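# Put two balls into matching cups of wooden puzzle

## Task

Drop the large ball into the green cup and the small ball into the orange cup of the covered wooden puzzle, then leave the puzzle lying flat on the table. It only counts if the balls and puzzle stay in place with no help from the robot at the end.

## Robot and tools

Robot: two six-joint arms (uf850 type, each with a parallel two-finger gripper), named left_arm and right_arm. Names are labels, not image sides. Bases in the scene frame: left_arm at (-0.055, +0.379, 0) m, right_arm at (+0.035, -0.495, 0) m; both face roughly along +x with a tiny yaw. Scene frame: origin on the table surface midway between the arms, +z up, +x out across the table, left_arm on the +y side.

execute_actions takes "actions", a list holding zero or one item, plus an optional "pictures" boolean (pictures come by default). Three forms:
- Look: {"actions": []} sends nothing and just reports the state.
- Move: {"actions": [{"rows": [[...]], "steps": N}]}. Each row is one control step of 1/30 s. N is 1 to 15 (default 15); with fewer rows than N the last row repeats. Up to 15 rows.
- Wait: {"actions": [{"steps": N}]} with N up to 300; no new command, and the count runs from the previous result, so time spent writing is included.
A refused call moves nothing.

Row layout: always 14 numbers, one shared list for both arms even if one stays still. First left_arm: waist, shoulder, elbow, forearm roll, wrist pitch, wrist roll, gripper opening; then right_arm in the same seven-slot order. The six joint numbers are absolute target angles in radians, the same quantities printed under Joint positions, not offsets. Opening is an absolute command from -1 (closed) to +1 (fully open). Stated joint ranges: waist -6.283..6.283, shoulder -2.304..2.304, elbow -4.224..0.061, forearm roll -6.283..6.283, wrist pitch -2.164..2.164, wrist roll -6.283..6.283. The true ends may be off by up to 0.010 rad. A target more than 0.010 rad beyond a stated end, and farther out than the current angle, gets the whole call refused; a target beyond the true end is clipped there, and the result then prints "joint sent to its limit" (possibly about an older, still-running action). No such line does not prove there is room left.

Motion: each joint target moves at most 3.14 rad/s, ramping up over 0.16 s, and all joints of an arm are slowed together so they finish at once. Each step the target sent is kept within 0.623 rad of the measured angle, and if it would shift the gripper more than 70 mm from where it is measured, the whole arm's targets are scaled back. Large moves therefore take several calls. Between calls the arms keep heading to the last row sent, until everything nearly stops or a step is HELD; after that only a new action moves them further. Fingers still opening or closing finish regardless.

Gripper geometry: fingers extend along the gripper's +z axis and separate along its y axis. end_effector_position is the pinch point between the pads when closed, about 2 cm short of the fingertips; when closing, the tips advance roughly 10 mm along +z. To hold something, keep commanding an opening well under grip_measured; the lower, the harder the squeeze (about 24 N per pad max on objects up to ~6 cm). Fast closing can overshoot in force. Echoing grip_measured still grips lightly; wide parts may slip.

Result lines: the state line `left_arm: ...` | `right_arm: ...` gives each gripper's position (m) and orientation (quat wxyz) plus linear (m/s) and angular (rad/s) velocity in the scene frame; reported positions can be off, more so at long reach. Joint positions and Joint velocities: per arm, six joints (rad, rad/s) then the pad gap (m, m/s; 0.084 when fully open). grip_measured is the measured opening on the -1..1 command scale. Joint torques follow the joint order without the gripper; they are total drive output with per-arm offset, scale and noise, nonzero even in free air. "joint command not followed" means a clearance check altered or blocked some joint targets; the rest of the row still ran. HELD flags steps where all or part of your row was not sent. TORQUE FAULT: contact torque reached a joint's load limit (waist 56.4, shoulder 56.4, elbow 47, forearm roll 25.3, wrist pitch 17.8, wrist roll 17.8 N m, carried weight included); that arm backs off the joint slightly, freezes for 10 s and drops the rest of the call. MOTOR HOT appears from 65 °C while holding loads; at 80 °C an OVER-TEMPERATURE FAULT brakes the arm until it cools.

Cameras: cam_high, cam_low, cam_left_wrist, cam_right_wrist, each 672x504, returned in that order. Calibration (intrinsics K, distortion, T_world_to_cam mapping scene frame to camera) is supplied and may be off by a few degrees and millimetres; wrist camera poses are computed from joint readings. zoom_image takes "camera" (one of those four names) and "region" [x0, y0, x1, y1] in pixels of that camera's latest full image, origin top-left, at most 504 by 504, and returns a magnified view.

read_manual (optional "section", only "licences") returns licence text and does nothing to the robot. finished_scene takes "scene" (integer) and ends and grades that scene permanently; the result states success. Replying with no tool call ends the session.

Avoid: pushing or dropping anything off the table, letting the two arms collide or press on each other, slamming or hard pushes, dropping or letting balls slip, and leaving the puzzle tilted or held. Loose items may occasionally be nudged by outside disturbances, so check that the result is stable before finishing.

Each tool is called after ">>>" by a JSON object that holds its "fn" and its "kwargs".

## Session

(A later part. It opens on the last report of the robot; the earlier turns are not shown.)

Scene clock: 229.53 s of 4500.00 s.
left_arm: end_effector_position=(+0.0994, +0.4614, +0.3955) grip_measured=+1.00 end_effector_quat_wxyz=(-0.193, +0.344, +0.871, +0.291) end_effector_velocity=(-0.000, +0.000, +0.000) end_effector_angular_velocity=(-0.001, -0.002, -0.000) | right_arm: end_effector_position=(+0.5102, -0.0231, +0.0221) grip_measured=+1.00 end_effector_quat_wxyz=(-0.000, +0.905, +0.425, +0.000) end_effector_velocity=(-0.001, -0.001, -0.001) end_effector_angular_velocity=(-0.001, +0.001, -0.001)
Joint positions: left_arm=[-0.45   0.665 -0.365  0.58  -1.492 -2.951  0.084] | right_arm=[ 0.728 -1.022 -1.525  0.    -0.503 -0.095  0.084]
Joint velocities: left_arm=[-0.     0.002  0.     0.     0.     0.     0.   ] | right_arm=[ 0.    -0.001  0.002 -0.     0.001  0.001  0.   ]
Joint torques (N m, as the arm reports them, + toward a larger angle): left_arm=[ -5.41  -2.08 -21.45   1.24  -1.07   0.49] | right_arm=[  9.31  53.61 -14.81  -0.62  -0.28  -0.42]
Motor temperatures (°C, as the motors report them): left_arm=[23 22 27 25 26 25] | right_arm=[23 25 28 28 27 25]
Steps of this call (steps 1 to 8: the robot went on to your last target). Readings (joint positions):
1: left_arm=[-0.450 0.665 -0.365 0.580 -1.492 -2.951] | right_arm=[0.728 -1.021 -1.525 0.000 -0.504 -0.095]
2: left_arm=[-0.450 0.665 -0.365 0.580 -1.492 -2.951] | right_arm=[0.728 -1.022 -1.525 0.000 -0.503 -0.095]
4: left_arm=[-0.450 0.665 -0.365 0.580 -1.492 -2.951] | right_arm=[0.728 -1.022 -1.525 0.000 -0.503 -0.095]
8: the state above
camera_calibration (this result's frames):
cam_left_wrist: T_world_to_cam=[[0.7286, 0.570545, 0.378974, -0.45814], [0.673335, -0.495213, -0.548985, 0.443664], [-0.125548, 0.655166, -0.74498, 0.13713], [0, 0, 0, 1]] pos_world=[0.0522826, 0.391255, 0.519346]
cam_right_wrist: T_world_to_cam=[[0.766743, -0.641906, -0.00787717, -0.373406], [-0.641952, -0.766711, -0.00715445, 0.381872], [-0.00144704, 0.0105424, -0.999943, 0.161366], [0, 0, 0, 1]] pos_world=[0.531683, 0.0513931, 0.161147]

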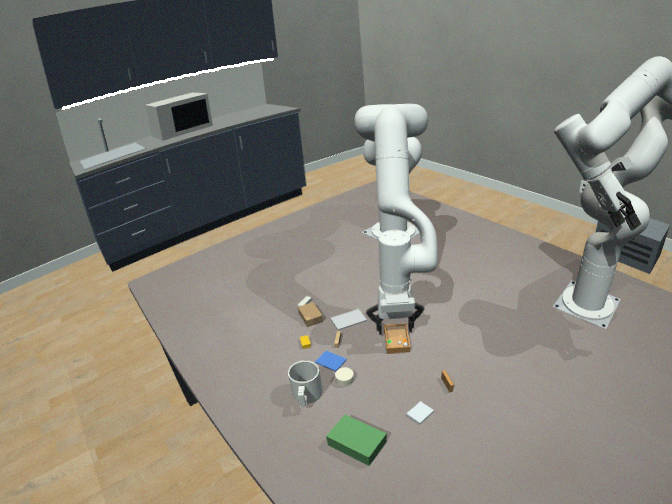

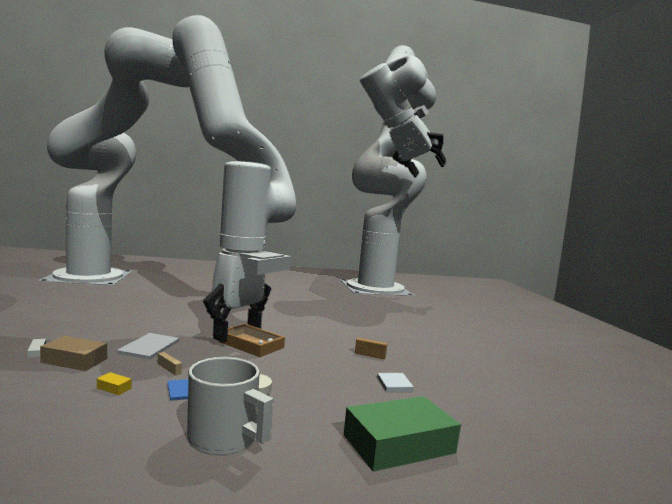

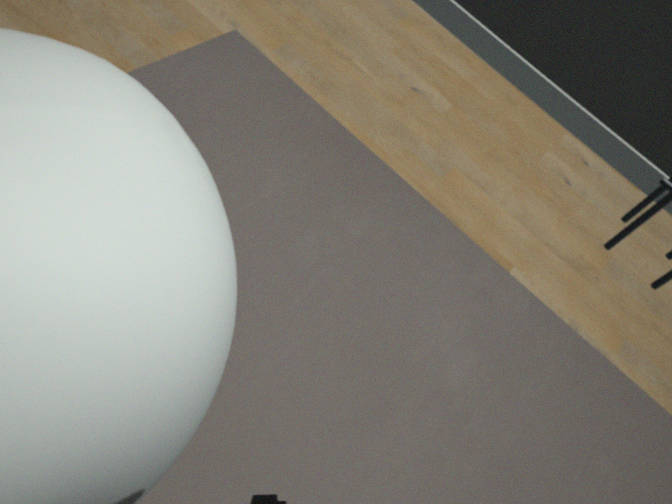

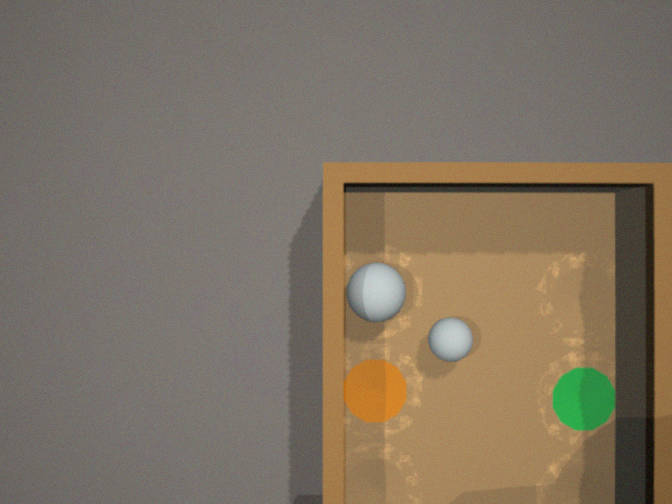

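>>> {"fn": "execute_actions", "kwargs": {"actions": [{"rows": [[-0.45,0.665,-0.365,0.58,-1.492,-2.951,1, 0.7278,-1.0222,-1.5253,0.0,-0.5031,-0.0951,0.95],[-0.45,0.665,-0.365,0.58,-1.492,-2.951,1, 0.7278,-1.0222,-1.5253,0.0,-0.5031,-0.0951,0.9],[-0.45,0.665,-0.365,0.58,-1.492,-2.951,1, 0.7278,-1.0222,-1.5253,0.0,-0.5031,-0.0951,0.86],[-0.45,0.665,-0.365,0.58,-1.492,-2.951,1, 0.7278,-1.0222,-1.5253,0.0,-0.5031,-0.0951,0.82],[-0.45,0.665,-0.365,0.58,-1.492,-2.951,1, 0.7278,-1.0222,-1.5253,0.0,-0.5031,-0.0951,0.79],[-0.45,0.665,-0.365,0.58,-1.492,-2.951,1, 0.7278,-1.0222,-1.5253,0.0,-0.5031,-0.0951,0.76],[-0.45,0.665,-0.365,0.58,-1.492,-2.951,1, 0.7278,-1.0222,-1.5253,0.0,-0.5031,-0.0951,0.74],[-0.45,0.665,-0.365,0.58,-1.492,-2.951,1, 0.7278,-1.0222,-1.5253,0.0,-0.5031,-0.0951,0.72],[-0.45,0.665,-0.365,0.58,-1.492,-2.951,1, 0.7278,-1.0222,-1.5253,0.0,-0.5031,-0.0951,0.70],[-0.45,0.665,-0.365,0.58,-1.492,-2.951,1, 0.7278,-1.0222,-1.5253,0.0,-0.5031,-0.0951,0.68],[-0.45,0.665,-0.365,0.58,-1.492,-2.951,1, 0.7278,-1.0222,-1.5253,0.0,-0.5031,-0.0951,0.66],[-0.45,0.665,-0.365,0.58,-1.492,-2.951,1, 0.7278,-1.0222,-1.5253,0.0,-0.5031,-0.0951,0.64],[-0.45,0.665,-0.365,0.58,-1.492,-2.951,1, 0.7278,-1.0222,-1.5253,0.0,-0.5031,-0.0951,0.62],[-0.45,0.665,-0.365,0.58,-1.492,-2.951,1, 0.7278,-1.0222,-1.5253,0.0,-0.5031,-0.0951,0.60]], "steps": 15}], "pictures": false}}

>>> {"fn": "execute_actions", "kwargs": {"actions": [{"rows": [[-0.45,0.665,-0.365,0.58,-1.492,-2.951,1, 0.7278,-1.0222,-1.5253,0.0,-0.5031,-0.0951,0.55],[-0.45,0.665,-0.365,0.58,-1.492,-2.951,1, 0.7278,-1.0222,-1.5253,0.0,-0.5031,-0.0951,0.5],[-0.45,0.665,-0.365,0.58,-1.492,-2.951,1, 0.7278,-1.0222,-1.5253,0.0,-0.5031,-0.0951,0.45],[-0.45,0.665,-0.365,0.58,-1.492,-2.951,1, 0.7278,-1.0222,-1.5253,0.0,-0.5031,-0.0951,0.4],[-0.45,0.665,-0.365,0.58,-1.492,-2.951,1, 0.7278,-1.0222,-1.5253,0.0,-0.5031,-0.0951,0.35],[-0.45,0.665,-0.365,0.58,-1.492,-2.951,1, 0.7278,-1.0222,-1.5253,0.0,-0.5031,-0.0951,0.3]], "steps": 12}]}}

Scene clock: 251.77 s of 4500.00 s.
left_arm: end_effector_position=(+0.0994, +0.4614, +0.3955) grip_measured=+1.00 end_effector_quat_wxyz=(-0.193, +0.344, +0.871, +0.291) end_effector_velocity=(+0.000, +0.000, +0.000) end_effector_angular_velocity=(+0.001, -0.001, -0.000) | right_arm: end_effector_position=(+0.5102, -0.0231, +0.0220) grip_measured=+0.60 end_effector_quat_wxyz=(-0.000, +0.905, +0.425, +0.000) end_effector_velocity=(+0.000, +0.000, -0.000) end_effector_angular_velocity=(+0.001, -0.001, +0.000)
Joint positions: left_arm=[-0.45   0.665 -0.365  0.58  -1.492 -2.951  0.084] | right_arm=[ 0.728 -1.022 -1.525  0.    -0.503 -0.095  0.069]
Joint velocities: left_arm=[-0.     0.001  0.     0.001 -0.    -0.    -0.   ] | right_arm=[ 0.    -0.     0.    -0.001  0.002  0.001 -0.007]
Joint torques (N m, as the arm reports them, + toward a larger angle): left_arm=[ -4.48  -2.21 -21.19   1.13  -1.1    0.5 ] | right_arm=[  9.5   53.12 -15.    -0.45  -0.25  -0.37]
Motor temperatures (°C, as the motors report them): left_arm=[23 22 27 25 26 25] | right_arm=[23 25 28 28 27 25]
Steps of this call (steps 1 to 15: the robot went on to your last target; steps 16 to 90: nothing new was sent; then 18.73 s passed at rest; steps 91 to 105: all 15 steps of this action). Readings (joint positions):
91: left_arm=[-0.450 0.665 -0.365 0.580 -1.492 -2.951] | right_arm=[0.728 -1.022 -1.525 -0.000 -0.503 -0.095]
92: left_arm=[-0.450 0.665 -0.365 0.580 -1.492 -2.951] | right_arm=[0.728 -1.022 -1.525 -0.000 -0.503 -0.095]
94: left_arm=[-0.450 0.665 -0.365 0.580 -1.492 -2.951] | right_arm=[0.728 -1.022 -1.525 0.000 -0.503 -0.095]
98: left_arm=[-0.450 0.665 -0.365 0.580 -1.492 -2.951] | right_arm=[0.728 -1.022 -1.525 0.000 -0.503 -0.095]
105: the state above

Scene clock: 252.17 s of 4500.00 s.
left_arm: end_effector_position=(+0.0994, +0.4614, +0.3955) grip_measured=+1.00 end_effector_quat_wxyz=(-0.193, +0.344, +0.871, +0.291) end_effector_velocity=(+0.000, +0.000, +0.000) end_effector_angular_velocity=(+0.000, -0.001, -0.000) | right_arm: end_effector_position=(+0.5102, -0.0231, +0.0221) grip_measured=+0.57 end_effector_quat_wxyz=(-0.000, +0.905, +0.425, +0.000) end_effector_velocity=(+0.000, +0.000, +0.000) end_effector_angular_velocity=(+0.001, -0.000, -0.001)
Joint positions: left_arm=[-0.45   0.665 -0.365  0.58  -1.492 -2.951  0.084] | right_arm=[ 0.728 -1.022 -1.525 -0.    -0.503 -0.095  0.068]
Joint velocities: left_arm=[ 0.  0. -0.  0. -0. -0.  0.] | right_arm=[-0.    -0.    -0.001  0.001 -0.001  0.     0.   ]
Joint torques (N m, as the arm reports them, + toward a larger angle): left_arm=[ -4.61  -1.82 -21.06   1.3   -1.17   0.55] | right_arm=[  9.63  51.49 -14.25  -0.58  -0.21  -0.36]
Motor temperatures (°C, as the motors report them): left_arm=[23 22 27 25 26 25] | right_arm=[23 25 28 28 27 25]
Steps of this call (steps 1 to 12: all 12 steps of this action). Readings (joint positions):
1: left_arm=[-0.450 0.665 -0.365 0.580 -1.492 -2.951] | right_arm=[0.728 -1.022 -1.525 -0.000 -0.503 -0.095]
2: left_arm=[-0.450 0.665 -0.365 0.580 -1.492 -2.951] | right_arm=[0.728 -1.022 -1.525 -0.000 -0.503 -0.095]
4: left_arm=[-0.450 0.665 -0.365 0.580 -1.492 -2.951] | right_arm=[0.728 -1.022 -1.525 -0.000 -0.503 -0.095]
8: left_arm=[-0.450 0.665 -0.365 0.580 -1.492 -2.951] | right_arm=[0.728 -1.022 -1.525 -0.000 -0.503 -0.095]
12: the state above
camera_calibration (this result's frames):
cam_left_wrist: T_world_to_cam=[[0.7286, 0.570545, 0.378974, -0.45814], [0.673335, -0.495212, -0.548985, 0.443664], [-0.125548, 0.655167, -0.74498, 0.137129], [0, 0, 0, 1]] pos_world=[0.0522825, 0.391255, 0.519346]
cam_right_wrist: T_world_to_cam=[[0.766748, -0.6419, -0.00786446, -0.373413], [-0.641947, -0.766715, -0.00724999, 0.381916], [-0.00137603, 0.0106075, -0.999943, 0.161318], [0, 0, 0, 1]] pos_world=[0.531705, 0.0514155, 0.16114]

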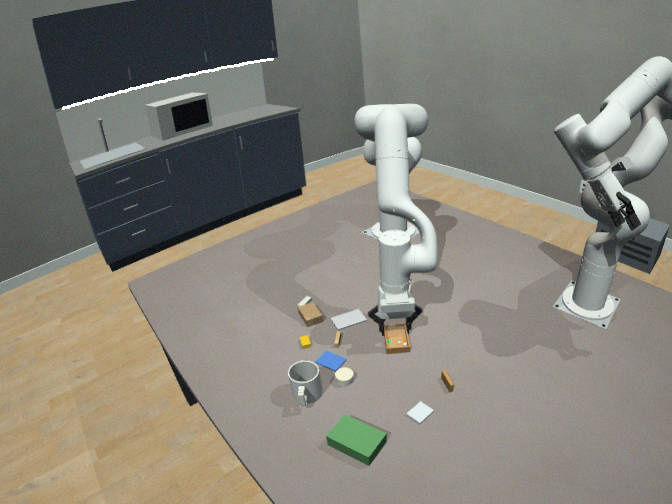

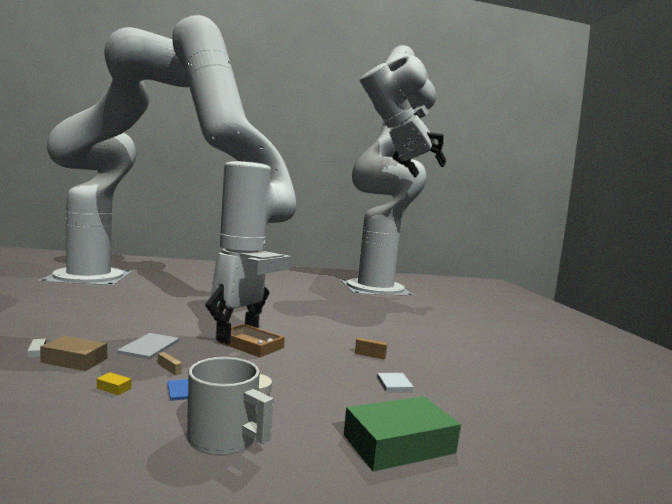

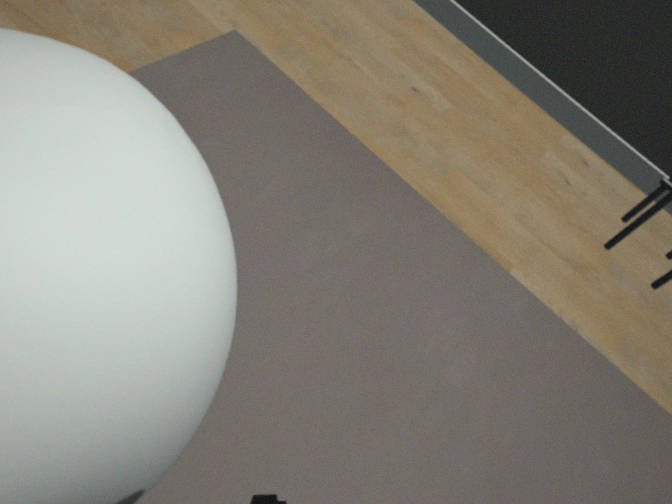

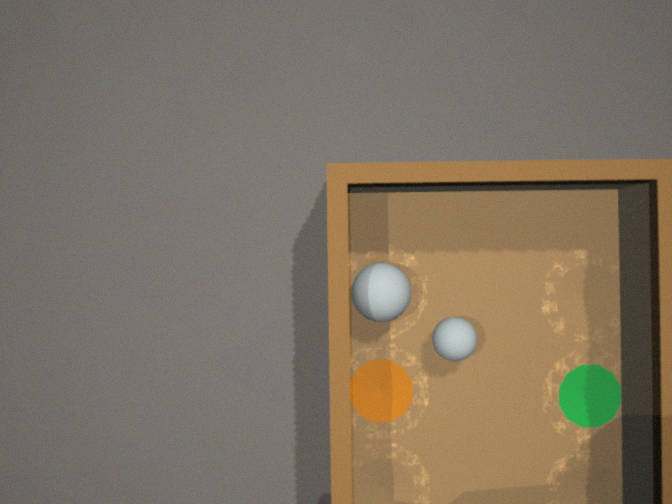

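>>> {"fn": "execute_actions", "kwargs": {"actions": [{"rows": [[-0.45,0.665,-0.365,0.58,-1.492,-2.951,1, 0.7278,-1.0202,-1.5247,0.0,-0.5045,-0.0951,0.3],[-0.45,0.665,-0.365,0.58,-1.492,-2.951,1, 0.7278,-1.0162,-1.5235,0.0,-0.5073,-0.0951,0.3],[-0.45,0.665,-0.365,0.58,-1.492,-2.951,1, 0.7278,-1.0102,-1.5218,0.0,-0.5116,-0.0951,0.3],[-0.45,0.665,-0.365,0.58,-1.492,-2.951,1, 0.7278,-1.0022,-1.5195,0.0,-0.5173,-0.0951,0.3],[-0.45,0.665,-0.365,0.58,-1.492,-2.951,1, 0.7278,-0.9922,-1.5166,0.0,-0.5244,-0.09,0.3],[-0.45,0.665,-0.365,0.58,-1.492,-2.951,1, 0.7278,-0.9819,-1.5136,0.0,-0.5317,-0.085,0.3],[-0.45,0.665,-0.365,0.58,-1.492,-2.951,1, 0.7278,-0.9719,-1.5116,0.0,-0.5397,-0.075,0.3],[-0.45,0.665,-0.365,0.58,-1.492,-2.951,1, 0.7278,-0.9619,-1.5096,0.0,-0.5477,-0.065,0.3],[-0.45,0.665,-0.365,0.58,-1.492,-2.951,1, 0.7278,-0.9519,-1.5076,0.0,-0.5557,-0.055,0.3],[-0.45,0.665,-0.365,0.58,-1.492,-2.951,1, 0.7278,-0.9429,-1.5058,0.0,-0.5629,-0.045,0.3],[-0.45,0.665,-0.365,0.58,-1.492,-2.951,1, 0.7278,-0.9349,-1.5041,0.0,-0.5692,-0.035,0.3],[-0.45,0.665,-0.365,0.58,-1.492,-2.951,1, 0.7278,-0.9289,-1.5029,0.0,-0.574,-0.025,0.3],[-0.45,0.665,-0.365,0.58,-1.492,-2.951,1, 0.7278,-0.9254,-1.5022,0.0,-0.5768,-0.015,0.3],[-0.45,0.665,-0.365,0.58,-1.492,-2.951,1, 0.7278,-0.9234,-1.5018,0.0,-0.5784,-0.007,0.3],[-0.45,0.665,-0.365,0.58,-1.492,-2.951,1, 0.7278,-0.9234,-1.5018,0.0,-0.5784,0.0,0.3]], "steps": 15}], "pictures": false}}

>>> {"fn": "execute_actions", "kwargs": {"actions": [{"steps": 15}]}}

Scene clock: 309.40 s of 4500.00 s.
left_arm: end_effector_position=(+0.0994, +0.4614, +0.3955) grip_measured=+1.00 end_effector_quat_wxyz=(-0.193, +0.344, +0.871, +0.291) end_effector_velocity=(+0.000, -0.000, -0.000) end_effector_angular_velocity=(+0.000, +0.001, +0.000) | right_arm: end_effector_position=(+0.5107, -0.0226, +0.0721) grip_measured=+0.57 end_effector_quat_wxyz=(-0.000, +0.918, +0.396, +0.001) end_effector_velocity=(-0.001, -0.001, +0.091) end_effector_angular_velocity=(+0.001, -0.000, -0.268)
Joint positions: left_arm=[-0.45   0.665 -0.365  0.58  -1.492 -2.951  0.084] | right_arm=[ 0.728 -0.937 -1.505  0.    -0.567 -0.032  0.068]
Joint velocities: left_arm=[-0.    -0.001  0.    -0.     0.    -0.     0.   ] | right_arm=[-0.     0.152  0.032  0.    -0.12   0.267  0.   ]
Joint torques (N m, as the arm reports them, + toward a larger angle): left_arm=[ -4.91  -1.63 -21.21   1.24  -1.15   0.51] | right_arm=[ 10.29  45.62 -14.07  -0.55  -0.09  -0.61]
Motor temperatures (°C, as the motors report them): left_arm=[23 22 27 25 26 25] | right_arm=[23 25 28 28 27 25]
Steps of this call (steps 1 to 15: the robot went on to your last target; steps 16 to 90: nothing new was sent; then 53.73 s passed at rest; steps 91 to 105: all 15 steps of this action). Readings (joint positions):
91: left_arm=[-0.450 0.665 -0.365 0.580 -1.492 -2.951] | right_arm=[0.728 -1.022 -1.525 -0.000 -0.503 -0.095]
92: left_arm=[-0.450 0.665 -0.365 0.580 -1.492 -2.951] | right_arm=[0.728 -1.022 -1.525 0.000 -0.503 -0.095]
94: left_arm=[-0.450 0.665 -0.365 0.580 -1.492 -2.951] | right_arm=[0.728 -1.019 -1.523 0.000 -0.506 -0.095]
98: left_arm=[-0.450 0.665 -0.365 0.580 -1.492 -2.951] | right_arm=[0.728 -0.995 -1.517 0.000 -0.523 -0.088]
105: the state above

Scene clock: 309.90 s of 4500.00 s.
left_arm: end_effector_position=(+0.0994, +0.4614, +0.3955) grip_measured=+1.00 end_effector_quat_wxyz=(-0.193, +0.344, +0.871, +0.291) end_effector_velocity=(+0.000, +0.000, +0.000) end_effector_angular_velocity=(+0.000, -0.000, -0.000) | right_arm: end_effector_position=(+0.5101, -0.0232, +0.0799) grip_measured=+0.57 end_effector_quat_wxyz=(+0.000, +0.924, +0.382, -0.000) end_effector_velocity=(+0.001, +0.001, +0.001) end_effector_angular_velocity=(+0.003, -0.002, -0.004)
Joint positions: left_arm=[-0.45   0.665 -0.365  0.58  -1.492 -2.951  0.084] | right_arm=[ 0.728 -0.924 -1.502 -0.    -0.578 -0.     0.068]
Joint velocities: left_arm=[-0.  0. -0.  0.  0.  0.  0.] | right_arm=[-0.     0.002 -0.001  0.001  0.001  0.003  0.   ]
Joint torques (N m, as the arm reports them, + toward a larger angle): left_arm=[ -5.29  -2.38 -21.32   1.34  -1.1    0.47] | right_arm=[ 10.11  52.54 -15.6   -0.53  -0.1   -0.36]
Motor temperatures (°C, as the motors report them): left_arm=[23 22 27 25 26 25] | right_arm=[23 25 28 28 27 25]
Steps of this call (steps 1 to 15: the robot went on to your last target). Readings (joint positions):
1: left_arm=[-0.450 0.665 -0.365 0.580 -1.492 -2.951] | right_arm=[0.728 -0.933 -1.504 0.000 -0.570 -0.023]
2: left_arm=[-0.450 0.665 -0.365 0.580 -1.492 -2.951] | right_arm=[0.728 -0.930 -1.504 0.000 -0.573 -0.016]
4: left_arm=[-0.450 0.665 -0.365 0.580 -1.492 -2.951] | right_arm=[0.728 -0.927 -1.503 0.000 -0.576 -0.008]
8: left_arm=[-0.450 0.665 -0.365 0.580 -1.492 -2.951] | right_arm=[0.728 -0.925 -1.502 -0.000 -0.578 -0.002]
15: the state above
camera_calibration (this result's frames):
cam_left_wrist: T_world_to_cam=[[0.7286, 0.570545, 0.378974, -0.45814], [0.673335, -0.495213, -0.548985, 0.443664], [-0.125548, 0.655166, -0.74498, 0.137129], [0, 0, 0, 1]] pos_world=[0.0522826, 0.391255, 0.519346]
cam_right_wrist: T_world_to_cam=[[0.702472, -0.711667, -0.00788392, -0.341771], [-0.711711, -0.702439, -0.00688929, 0.419233], [-0.000635093, 0.0104506, -0.999945, 0.218716], [0, 0, 0, 1]] pos_world=[0.538597, 0.0489725, 0.218898]

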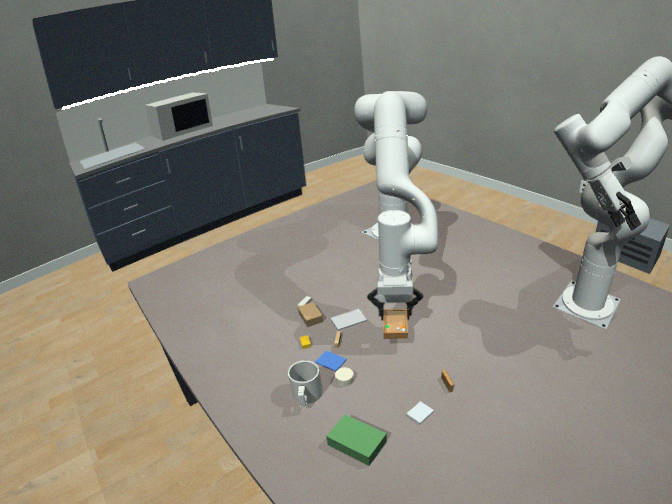

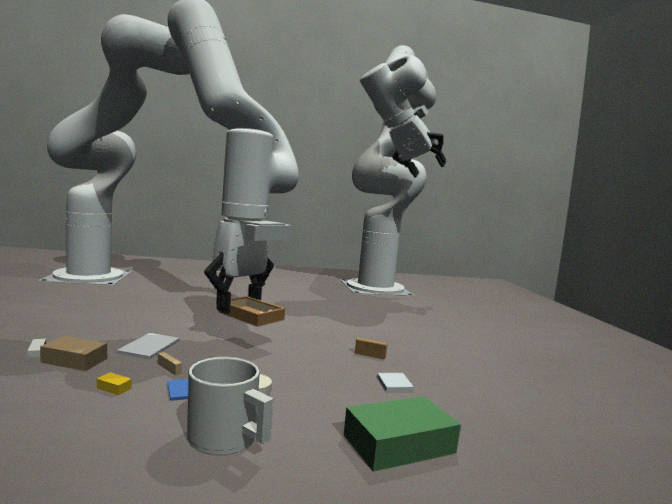

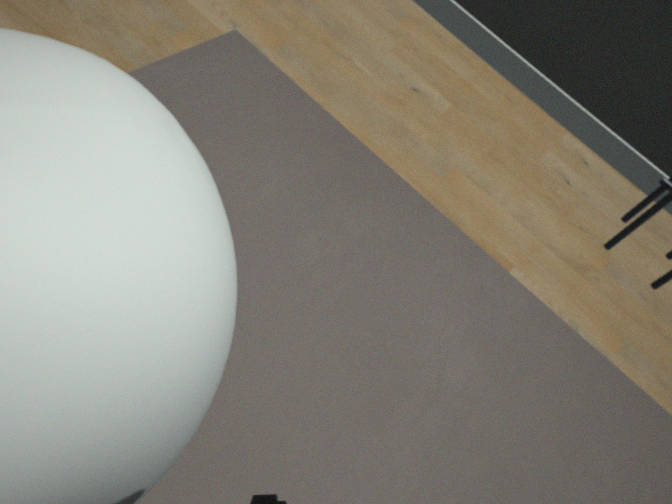

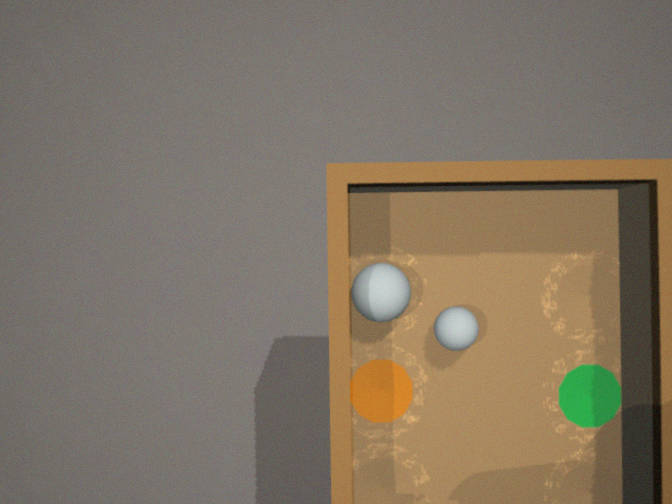

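>>> {"fn": "execute_actions", "kwargs": {"actions": []}}

Scene clock: 316.90 s of 4500.00 s.
left_arm: end_effector_position=(+0.0994, +0.4614, +0.3955) grip_measured=+1.00 end_effector_quat_wxyz=(-0.193, +0.344, +0.871, +0.291) end_effector_velocity=(-0.000, -0.000, -0.000) end_effector_angular_velocity=(-0.001, -0.000, +0.000) | right_arm: end_effector_position=(+0.5102, -0.0231, +0.0800) grip_measured=+0.57 end_effector_quat_wxyz=(+0.000, +0.924, +0.381, +0.000) end_effector_velocity=(-0.000, -0.000, -0.000) end_effector_angular_velocity=(-0.001, +0.000, +0.001)
Joint positions: left_arm=[-0.45   0.665 -0.365  0.58  -1.492 -2.951  0.084] | right_arm=[ 0.728 -0.923 -1.502 -0.    -0.578  0.     0.068]
Joint velocities: left_arm=[-0.     0.001  0.    -0.001 -0.     0.     0.   ] | right_arm=[-0.     0.     0.    -0.001 -0.    -0.     0.   ]
Joint torques (N m, as the arm reports them, + toward a larger angle): left_arm=[ -4.77  -1.75 -21.39   1.27  -1.12   0.42] | right_arm=[ 10.43  52.94 -15.48  -0.36  -0.22  -0.39]
Motor temperatures (°C, as the motors report them): left_arm=[23 22 27 25 26 25] | right_arm=[23 25 28 28 27 25]
Steps of this call (steps 1 to 15: the robot went on to your last target; steps 16 to 90: nothing new was sent; then 4.00 s passed at rest). Readings (joint positions):
1: left_arm=[-0.450 0.665 -0.365 0.580 -1.492 -2.951] | right_arm=[0.728 -0.924 -1.502 -0.000 -0.578 -0.000]
2: left_arm=[-0.450 0.665 -0.365 0.580 -1.492 -2.951] | right_arm=[0.728 -0.924 -1.502 -0.000 -0.578 -0.000]
4: left_arm=[-0.450 0.665 -0.365 0.580 -1.492 -2.951] | right_arm=[0.728 -0.923 -1.502 -0.000 -0.578 -0.000]
8: left_arm=[-0.450 0.665 -0.365 0.580 -1.492 -2.951] | right_arm=[0.728 -0.923 -1.502 -0.000 -0.578 -0.000]
90: the state above
All arms were judged still, so your last target was given up. Only a new action makes them travel on or press farther. Fingers that are still opening or closing keep moving.
camera_calibration (this result's frames):
cam_left_wrist: T_world_to_cam=[[0.7286, 0.570545, 0.378974, -0.45814], [0.673335, -0.495213, -0.548985, 0.443664], [-0.125548, 0.655166, -0.74498, 0.137129], [0, 0, 0, 1]] pos_world=[0.0522826, 0.391255, 0.519346]
cam_right_wrist: T_world_to_cam=[[0.702324, -0.711813, -0.00788555, -0.341697], [-0.711857, -0.702289, -0.00705343, 0.419385], [-0.000517212, 0.0105672, -0.999944, 0.218808], [0, 0, 0, 1]] pos_world=[0.538637, 0.0489922, 0.21906]

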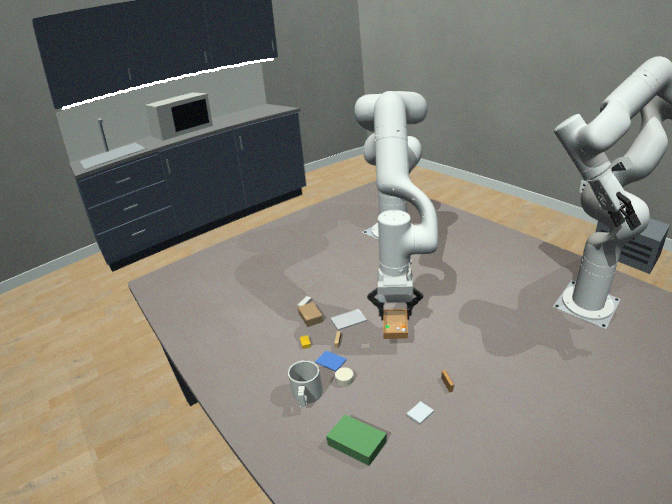

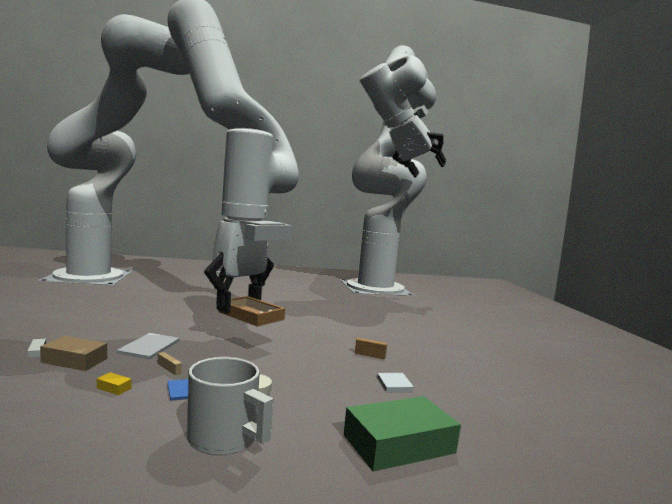

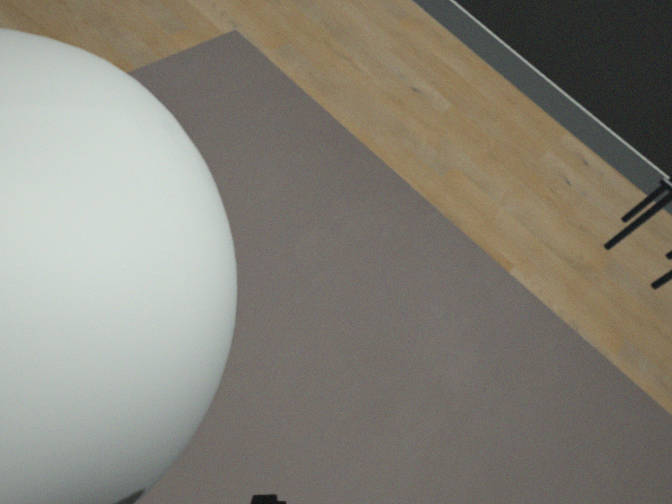

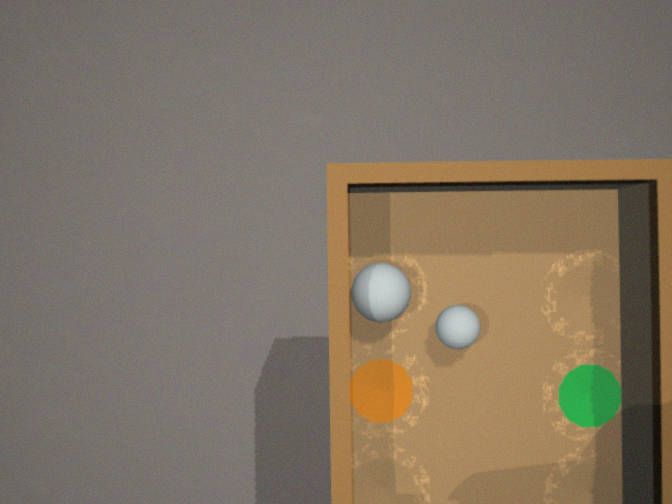

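>>> {"fn": "execute_actions", "kwargs": {"actions": [{"rows": [[-0.45,0.665,-0.365,0.58,-1.492,-2.951,1, 0.7278,-0.9234,-1.5018,-0.006,-0.5756,0.0,0.3],[-0.45,0.665,-0.365,0.58,-1.492,-2.951,1, 0.7278,-0.9234,-1.5018,-0.012,-0.5728,0.0,0.3],[-0.45,0.665,-0.365,0.58,-1.492,-2.951,1, 0.7278,-0.9234,-1.5018,-0.018,-0.570,0.0,0.3],[-0.45,0.665,-0.365,0.58,-1.492,-2.951,1, 0.7278,-0.9234,-1.5018,-0.024,-0.5672,0.0,0.3],[-0.45,0.665,-0.365,0.58,-1.492,-2.951,1, 0.7278,-0.9234,-1.5018,-0.030,-0.5644,0.0,0.3],[-0.45,0.665,-0.365,0.58,-1.492,-2.951,1, 0.7278,-0.9234,-1.5018,-0.0366,-0.5614,0.0,0.3]], "steps": 15}]}}

>>> {"fn": "execute_actions", "kwargs": {"actions": [{"steps": 15}]}}

Scene clock: 331.43 s of 4500.00 s.
left_arm: end_effector_position=(+0.0994, +0.4614, +0.3955) grip_measured=+1.00 end_effector_quat_wxyz=(-0.193, +0.344, +0.871, +0.291) end_effector_velocity=(-0.000, -0.000, +0.000) end_effector_angular_velocity=(-0.001, -0.001, +0.000) | right_arm: end_effector_position=(+0.5164, -0.0235, +0.0801) grip_measured=+0.57 end_effector_quat_wxyz=(+0.006, +0.918, +0.395, +0.011) end_effector_velocity=(+0.002, -0.000, +0.000) end_effector_angular_velocity=(-0.000, -0.006, +0.007)
Joint positions: left_arm=[-0.45   0.665 -0.365  0.58  -1.492 -2.951  0.084] | right_arm=[ 0.728 -0.923 -1.502 -0.036 -0.562  0.     0.068]
Joint velocities: left_arm=[ 0.     0.001  0.    -0.001 -0.     0.    -0.   ] | right_arm=[-0.    -0.    -0.    -0.008  0.004  0.     0.   ]
Joint torques (N m, as the arm reports them, + toward a larger angle): left_arm=[ -4.81  -1.75 -21.26   1.08  -1.15   0.48] | right_arm=[  9.89  53.05 -15.66  -0.53  -0.13  -0.42]
Motor temperatures (°C, as the motors report them): left_arm=[23 22 27 25 26 25] | right_arm=[23 25 28 28 27 25]
Steps of this call (steps 1 to 90: nothing new was sent; then 11.03 s passed at rest; steps 91 to 105: all 15 steps of this action). Readings (joint positions):
91: left_arm=[-0.450 0.665 -0.365 0.580 -1.492 -2.951] | right_arm=[0.728 -0.923 -1.502 -0.000 -0.578 0.000]
92: left_arm=[-0.450 0.665 -0.365 0.580 -1.492 -2.951] | right_arm=[0.728 -0.923 -1.502 -0.001 -0.578 0.000]
94: left_arm=[-0.450 0.665 -0.365 0.580 -1.492 -2.951] | right_arm=[0.728 -0.923 -1.502 -0.008 -0.575 0.000]
98: left_arm=[-0.450 0.665 -0.365 0.580 -1.492 -2.951] | right_arm=[0.728 -0.923 -1.502 -0.026 -0.566 -0.000]
105: the state above
camera_calibration (this result's frames):
cam_left_wrist: T_world_to_cam=[[0.7286, 0.570545, 0.378974, -0.45814], [0.673335, -0.495213, -0.548985, 0.443664], [-0.125548, 0.655166, -0.74498, 0.137129], [0, 0, 0, 1]] pos_world=[0.0522826, 0.391255, 0.519346]
cam_right_wrist: T_world_to_cam=[[0.723344, -0.690391, 0.0115553, -0.358233], [-0.690052, -0.723381, -0.0234153, 0.413083], [0.0245246, 0.00896357, -0.999659, 0.205904], [0, 0, 0, 1]] pos_world=[0.539125, 0.0496493, 0.219645]

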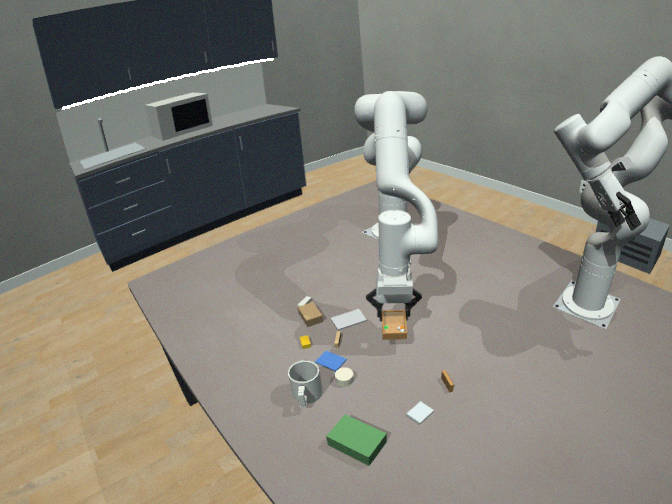

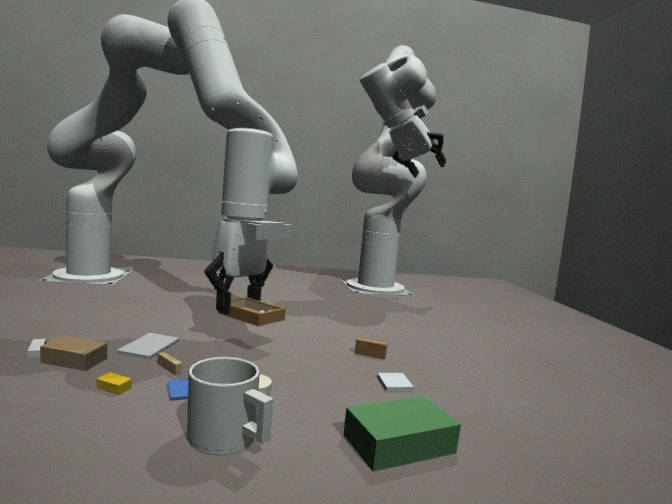

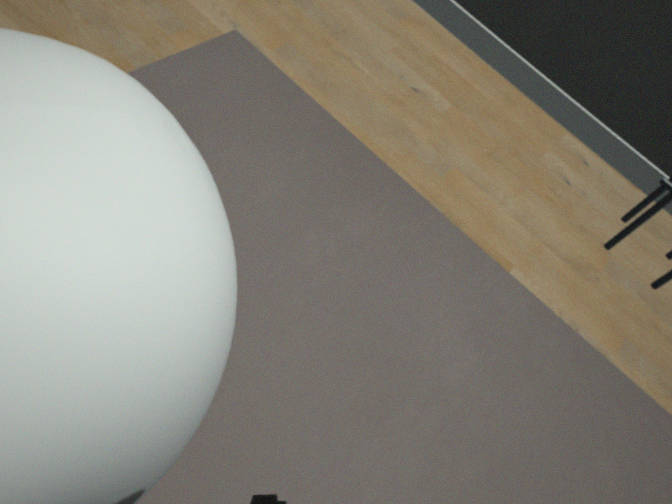

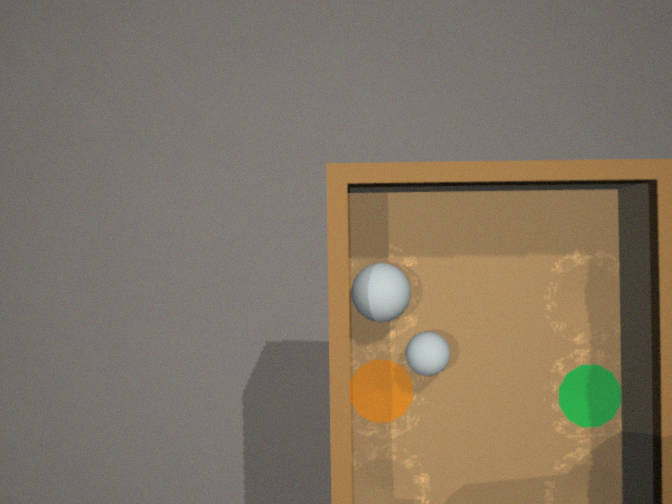

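Scene clock: 331.93 s of 4500.00 s.
left_arm: end_effector_position=(+0.0994, +0.4614, +0.3955) grip_measured=+1.00 end_effector_quat_wxyz=(-0.193, +0.344, +0.871, +0.291) end_effector_velocity=(-0.000, -0.000, -0.000) end_effector_angular_velocity=(-0.002, +0.000, +0.001) | right_arm: end_effector_position=(+0.5165, -0.0235, +0.0801) grip_measured=+0.57 end_effector_quat_wxyz=(+0.006, +0.918, +0.396, +0.012) end_effector_velocity=(+0.000, +0.000, -0.000) end_effector_angular_velocity=(+0.001, +0.000, -0.001)
Joint positions: left_arm=[-0.45   0.665 -0.365  0.58  -1.492 -2.951  0.084] | right_arm=[ 0.728 -0.923 -1.502 -0.037 -0.561  0.     0.068]
Joint velocities: left_arm=[ 0.     0.001  0.    -0.002 -0.     0.    -0.   ] | right_arm=[-0.    -0.     0.     0.001  0.001 -0.     0.   ]
Joint torques (N m, as the arm reports them, + toward a larger angle): left_arm=[ -5.    -1.73 -21.25   1.18  -1.17   0.48] | right_arm=[  8.16  52.33 -15.75  -0.46  -0.16  -0.39]
Motor temperatures (°C, as the motors report them): left_arm=[23 22 27 25 26 25] | right_arm=[23 25 28 28 27 25]
Steps of this call (steps 1 to 15: the robot went on to your last target). Readings (joint positions):
1: left_arm=[-0.450 0.665 -0.365 0.580 -1.492 -2.951] | right_arm=[0.728 -0.923 -1.502 -0.036 -0.562 0.000]
2: left_arm=[-0.450 0.665 -0.365 0.580 -1.492 -2.951] | right_arm=[0.728 -0.923 -1.502 -0.036 -0.562 -0.000]
4: left_arm=[-0.450 0.665 -0.365 0.580 -1.492 -2.951] | right_arm=[0.728 -0.923 -1.502 -0.036 -0.562 0.000]
8: left_arm=[-0.450 0.665 -0.365 0.580 -1.492 -2.951] | right_arm=[0.728 -0.923 -1.502 -0.037 -0.561 -0.000]
15: the state above
All arms were judged still, so your last target was given up. Only a new action makes them travel on or press farther. Fingers that are still opening or closing keep moving.
camera_calibration (this result's frames):
cam_left_wrist: T_world_to_cam=[[0.7286, 0.570545, 0.378974, -0.45814], [0.673335, -0.495213, -0.548985, 0.443664], [-0.125548, 0.655167, -0.74498, 0.137129], [0, 0, 0, 1]] pos_world=[0.0522826, 0.391255, 0.519346]
cam_right_wrist: T_world_to_cam=[[0.723863, -0.689838, 0.0120467, -0.358645], [-0.689485, -0.723908, -0.0238213, 0.412913], [0.0251535, 0.00893733, -0.999644, 0.205578], [0, 0, 0, 1]] pos_world=[0.539137, 0.0496667, 0.219661]

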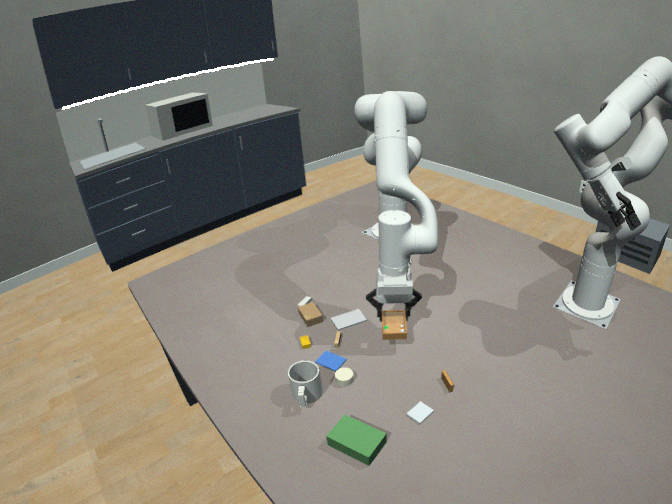

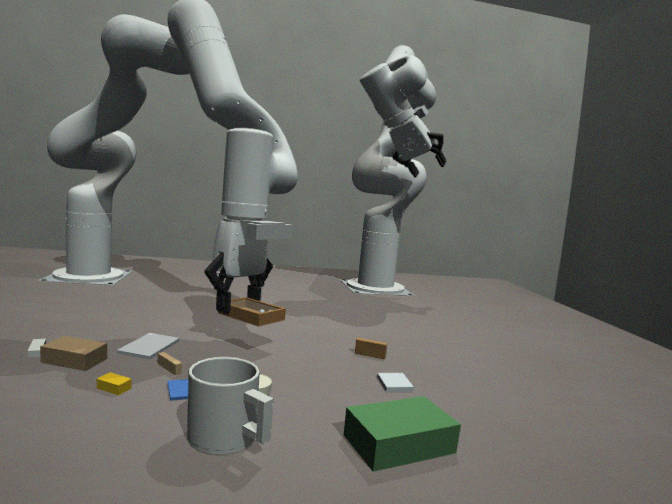

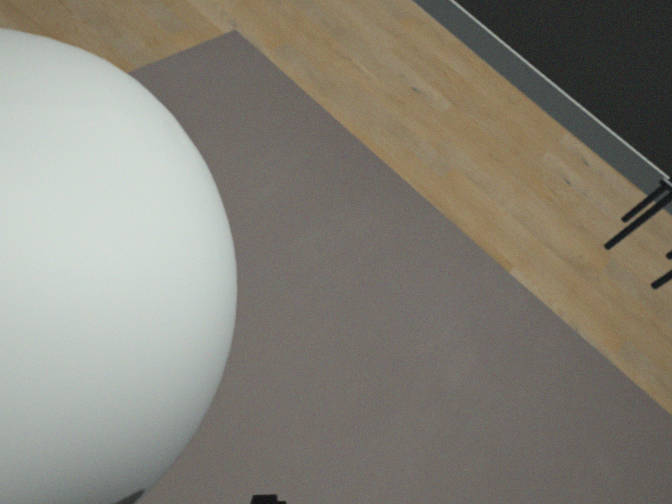

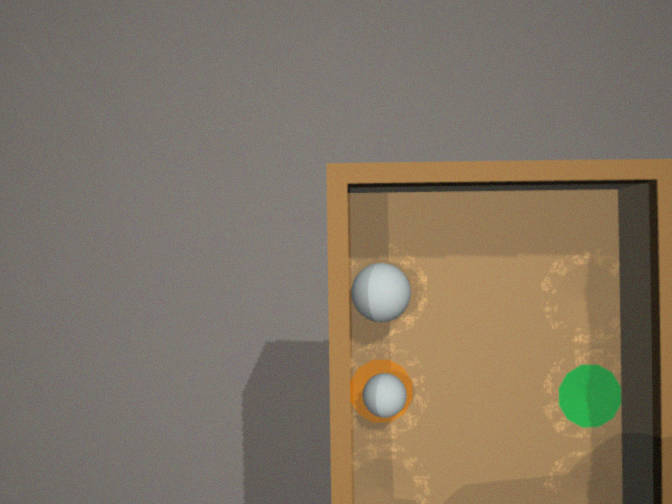

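>>> {"fn": "zoom_image", "kwargs": {"camera": "cam_right_wrist", "region": [500, 230, 672, 450]}}

Region (500, 230, 672, 450) of cam_right_wrist's 672x504 image, scaled by 2.291, with more detail than that image has; it fills the left 394 columns of this view, and the rest is white.

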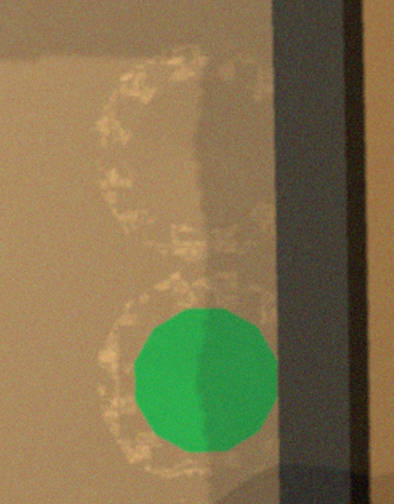

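>>> {"fn": "execute_actions", "kwargs": {"actions": [{"rows": [[-0.45,0.665,-0.365,0.58,-1.492,-2.951,1, 0.7278,-0.9234,-1.5018,-0.032,-0.566,0.0,0.3],[-0.45,0.665,-0.365,0.58,-1.492,-2.951,1, 0.7278,-0.9234,-1.5018,-0.025,-0.573,0.0,0.3],[-0.45,0.665,-0.365,0.58,-1.492,-2.951,1, 0.7278,-0.9234,-1.5018,-0.017,-0.581,0.0,0.3],[-0.45,0.665,-0.365,0.58,-1.492,-2.951,1, 0.7278,-0.9234,-1.5018,-0.009,-0.589,0.0,0.3],[-0.45,0.665,-0.365,0.58,-1.492,-2.951,1, 0.7278,-0.9234,-1.5018,-0.001,-0.597,0.0,0.3],[-0.45,0.665,-0.365,0.58,-1.492,-2.951,1, 0.7278,-0.9234,-1.5018,0.007,-0.605,0.0,0.3],[-0.45,0.665,-0.365,0.58,-1.492,-2.951,1, 0.7278,-0.9234,-1.5018,0.015,-0.613,0.0,0.3],[-0.45,0.665,-0.365,0.58,-1.492,-2.951,1, 0.7278,-0.9234,-1.5018,0.023,-0.621,0.0,0.3],[-0.45,0.665,-0.365,0.58,-1.492,-2.951,1, 0.7278,-0.9234,-1.5018,0.031,-0.629,0.0,0.3],[-0.45,0.665,-0.365,0.58,-1.492,-2.951,1, 0.7278,-0.9234,-1.5018,0.039,-0.637,0.0,0.3],[-0.45,0.665,-0.365,0.58,-1.492,-2.951,1, 0.7278,-0.9234,-1.5018,0.047,-0.645,0.0,0.3],[-0.45,0.665,-0.365,0.58,-1.492,-2.951,1, 0.7278,-0.9234,-1.5018,0.055,-0.653,0.0,0.3],[-0.45,0.665,-0.365,0.58,-1.492,-2.951,1, 0.7278,-0.9234,-1.5018,0.063,-0.661,0.0,0.3],[-0.45,0.665,-0.365,0.58,-1.492,-2.951,1, 0.7278,-0.9234,-1.5018,0.069,-0.666,0.0,0.3],[-0.45,0.665,-0.365,0.58,-1.492,-2.951,1, 0.7278,-0.9234,-1.5018,0.073,-0.670,0.0,0.3]], "steps": 15}], "pictures": false}}

>>> {"fn": "execute_actions", "kwargs": {"actions": [{"steps": 20}]}}

Scene clock: 439.70 s of 4500.00 s.
left_arm: end_effector_position=(+0.0994, +0.4614, +0.3955) grip_measured=+1.00 end_effector_quat_wxyz=(-0.193, +0.344, +0.871, +0.291) end_effector_velocity=(+0.000, +0.000, -0.000) end_effector_angular_velocity=(+0.000, +0.001, -0.001) | right_arm: end_effector_position=(+0.4933, -0.0297, +0.0807) grip_measured=+0.57 end_effector_quat_wxyz=(-0.000, +0.931, +0.362, -0.037) end_effector_velocity=(-0.059, -0.011, +0.004) end_effector_angular_velocity=(-0.056, +0.237, -0.178)
Joint positions: left_arm=[-0.45   0.665 -0.365  0.58  -1.492 -2.951  0.084] | right_arm=[ 0.728 -0.923 -1.502  0.049 -0.647  0.     0.068]
Joint velocities: left_arm=[ 0.    -0.001  0.     0.     0.     0.001  0.   ] | right_arm=[ 0.    -0.     0.001  0.218 -0.207  0.001  0.   ]
Joint torques (N m, as the arm reports them, + toward a larger angle): left_arm=[ -4.79  -2.41 -21.42   1.34  -1.13   0.49] | right_arm=[ 10.55  51.89 -15.62  -0.99  -0.09  -0.33]
Motor temperatures (°C, as the motors report them): left_arm=[23 22 27 25 26 25] | right_arm=[23 25 28 28 27 25]
Steps of this call (steps 1 to 200: nothing new was sent; then 100.60 s passed at rest; steps 201 to 215: all 15 steps of this action). Readings (joint positions):
201: left_arm=[-0.450 0.665 -0.365 0.580 -1.492 -2.951] | right_arm=[0.728 -0.923 -1.502 -0.036 -0.562 -0.000]
202: left_arm=[-0.450 0.665 -0.365 0.580 -1.492 -2.951] | right_arm=[0.728 -0.923 -1.502 -0.035 -0.563 -0.000]
204: left_arm=[-0.450 0.665 -0.365 0.580 -1.492 -2.951] | right_arm=[0.728 -0.923 -1.502 -0.029 -0.569 -0.000]
208: left_arm=[-0.450 0.665 -0.365 0.580 -1.492 -2.951] | right_arm=[0.728 -0.923 -1.502 -0.004 -0.594 0.000]
215: the state above

Scene clock: 440.37 s of 4500.00 s.
left_arm: end_effector_position=(+0.0994, +0.4614, +0.3955) grip_measured=+1.00 end_effector_quat_wxyz=(-0.193, +0.344, +0.871, +0.291) end_effector_velocity=(+0.000, +0.000, +0.000) end_effector_angular_velocity=(+0.000, -0.001, -0.001) | right_arm: end_effector_position=(+0.4867, -0.0308, +0.0813) grip_measured=+0.57 end_effector_quat_wxyz=(-0.002, +0.934, +0.353, -0.050) end_effector_velocity=(-0.000, +0.000, -0.000) end_effector_angular_velocity=(+0.001, +0.000, -0.001)
Joint positions: left_arm=[-0.45   0.665 -0.365  0.58  -1.492 -2.951  0.084] | right_arm=[ 0.728 -0.923 -1.502  0.073 -0.67  -0.     0.068]
Joint velocities: left_arm=[-0.     0.001 -0.     0.001  0.     0.001  0.   ] | right_arm=[-0.    -0.     0.     0.001  0.001  0.    -0.   ]
Joint torques (N m, as the arm reports them, + toward a larger angle): left_arm=[ -4.45  -1.77 -21.48   1.18  -1.14   0.47] | right_arm=[  9.51  52.21 -15.63  -0.58  -0.32  -0.35]
Motor temperatures (°C, as the motors report them): left_arm=[23 22 27 25 26 25] | right_arm=[23 25 28 28 27 25]
Steps of this call (steps 1 to 20: the robot went on to your last target). Readings (joint positions):
1: left_arm=[-0.450 0.665 -0.365 0.580 -1.492 -2.951] | right_arm=[0.728 -0.923 -1.502 0.056 -0.653 0.000]
2: left_arm=[-0.450 0.665 -0.365 0.580 -1.492 -2.951] | right_arm=[0.728 -0.923 -1.502 0.061 -0.658 0.000]
4: left_arm=[-0.450 0.665 -0.365 0.580 -1.492 -2.951] | right_arm=[0.728 -0.923 -1.502 0.067 -0.664 0.000]
8: left_arm=[-0.450 0.665 -0.365 0.580 -1.492 -2.951] | right_arm=[0.728 -0.923 -1.502 0.071 -0.668 0.000]
20: the state above
camera_calibration (this result's frames):
cam_left_wrist: T_world_to_cam=[[0.728599, 0.570545, 0.378974, -0.45814], [0.673335, -0.495213, -0.548984, 0.443664], [-0.125548, 0.655166, -0.74498, 0.13713], [0, 0, 0, 1]] pos_world=[0.0522826, 0.391255, 0.519346]
cam_right_wrist: T_world_to_cam=[[0.656278, -0.753034, -0.0473173, -0.306364], [-0.74843, -0.657652, 0.085714, 0.408971], [-0.0956639, -0.0208386, -0.995196, 0.265082], [0, 0, 0, 1]] pos_world=[0.532505, 0.0437819, 0.214258]

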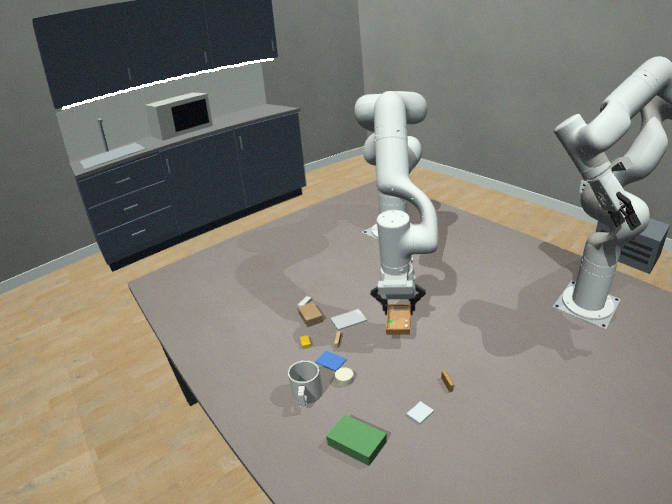

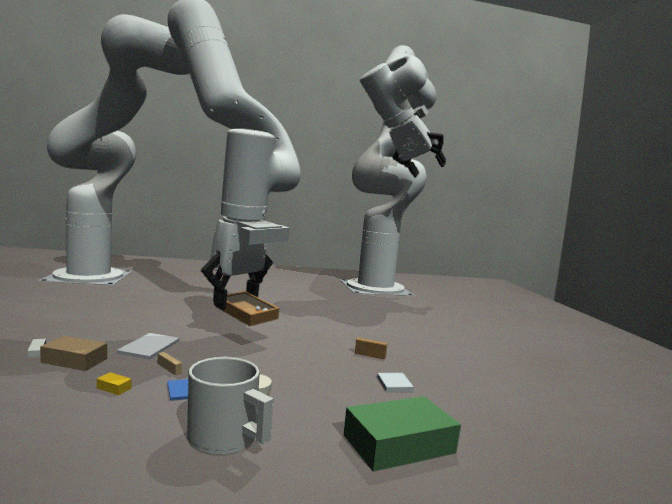

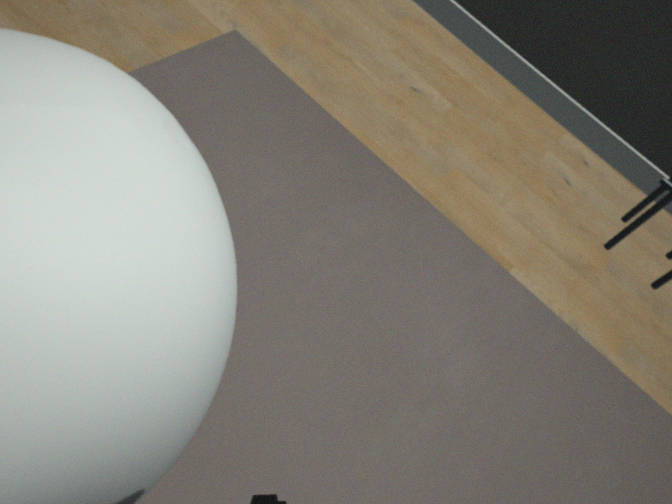

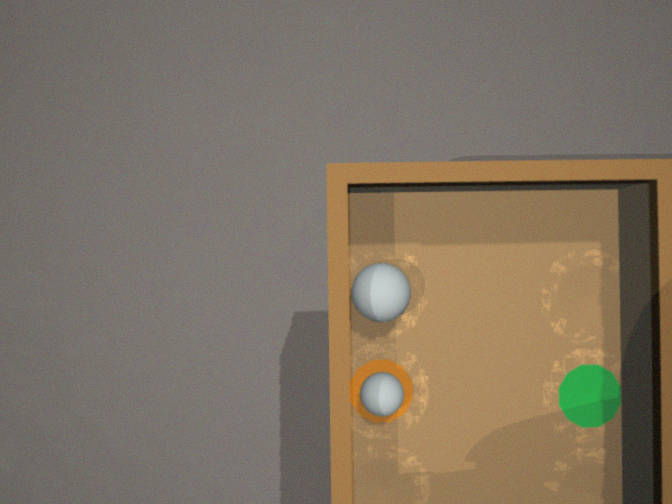

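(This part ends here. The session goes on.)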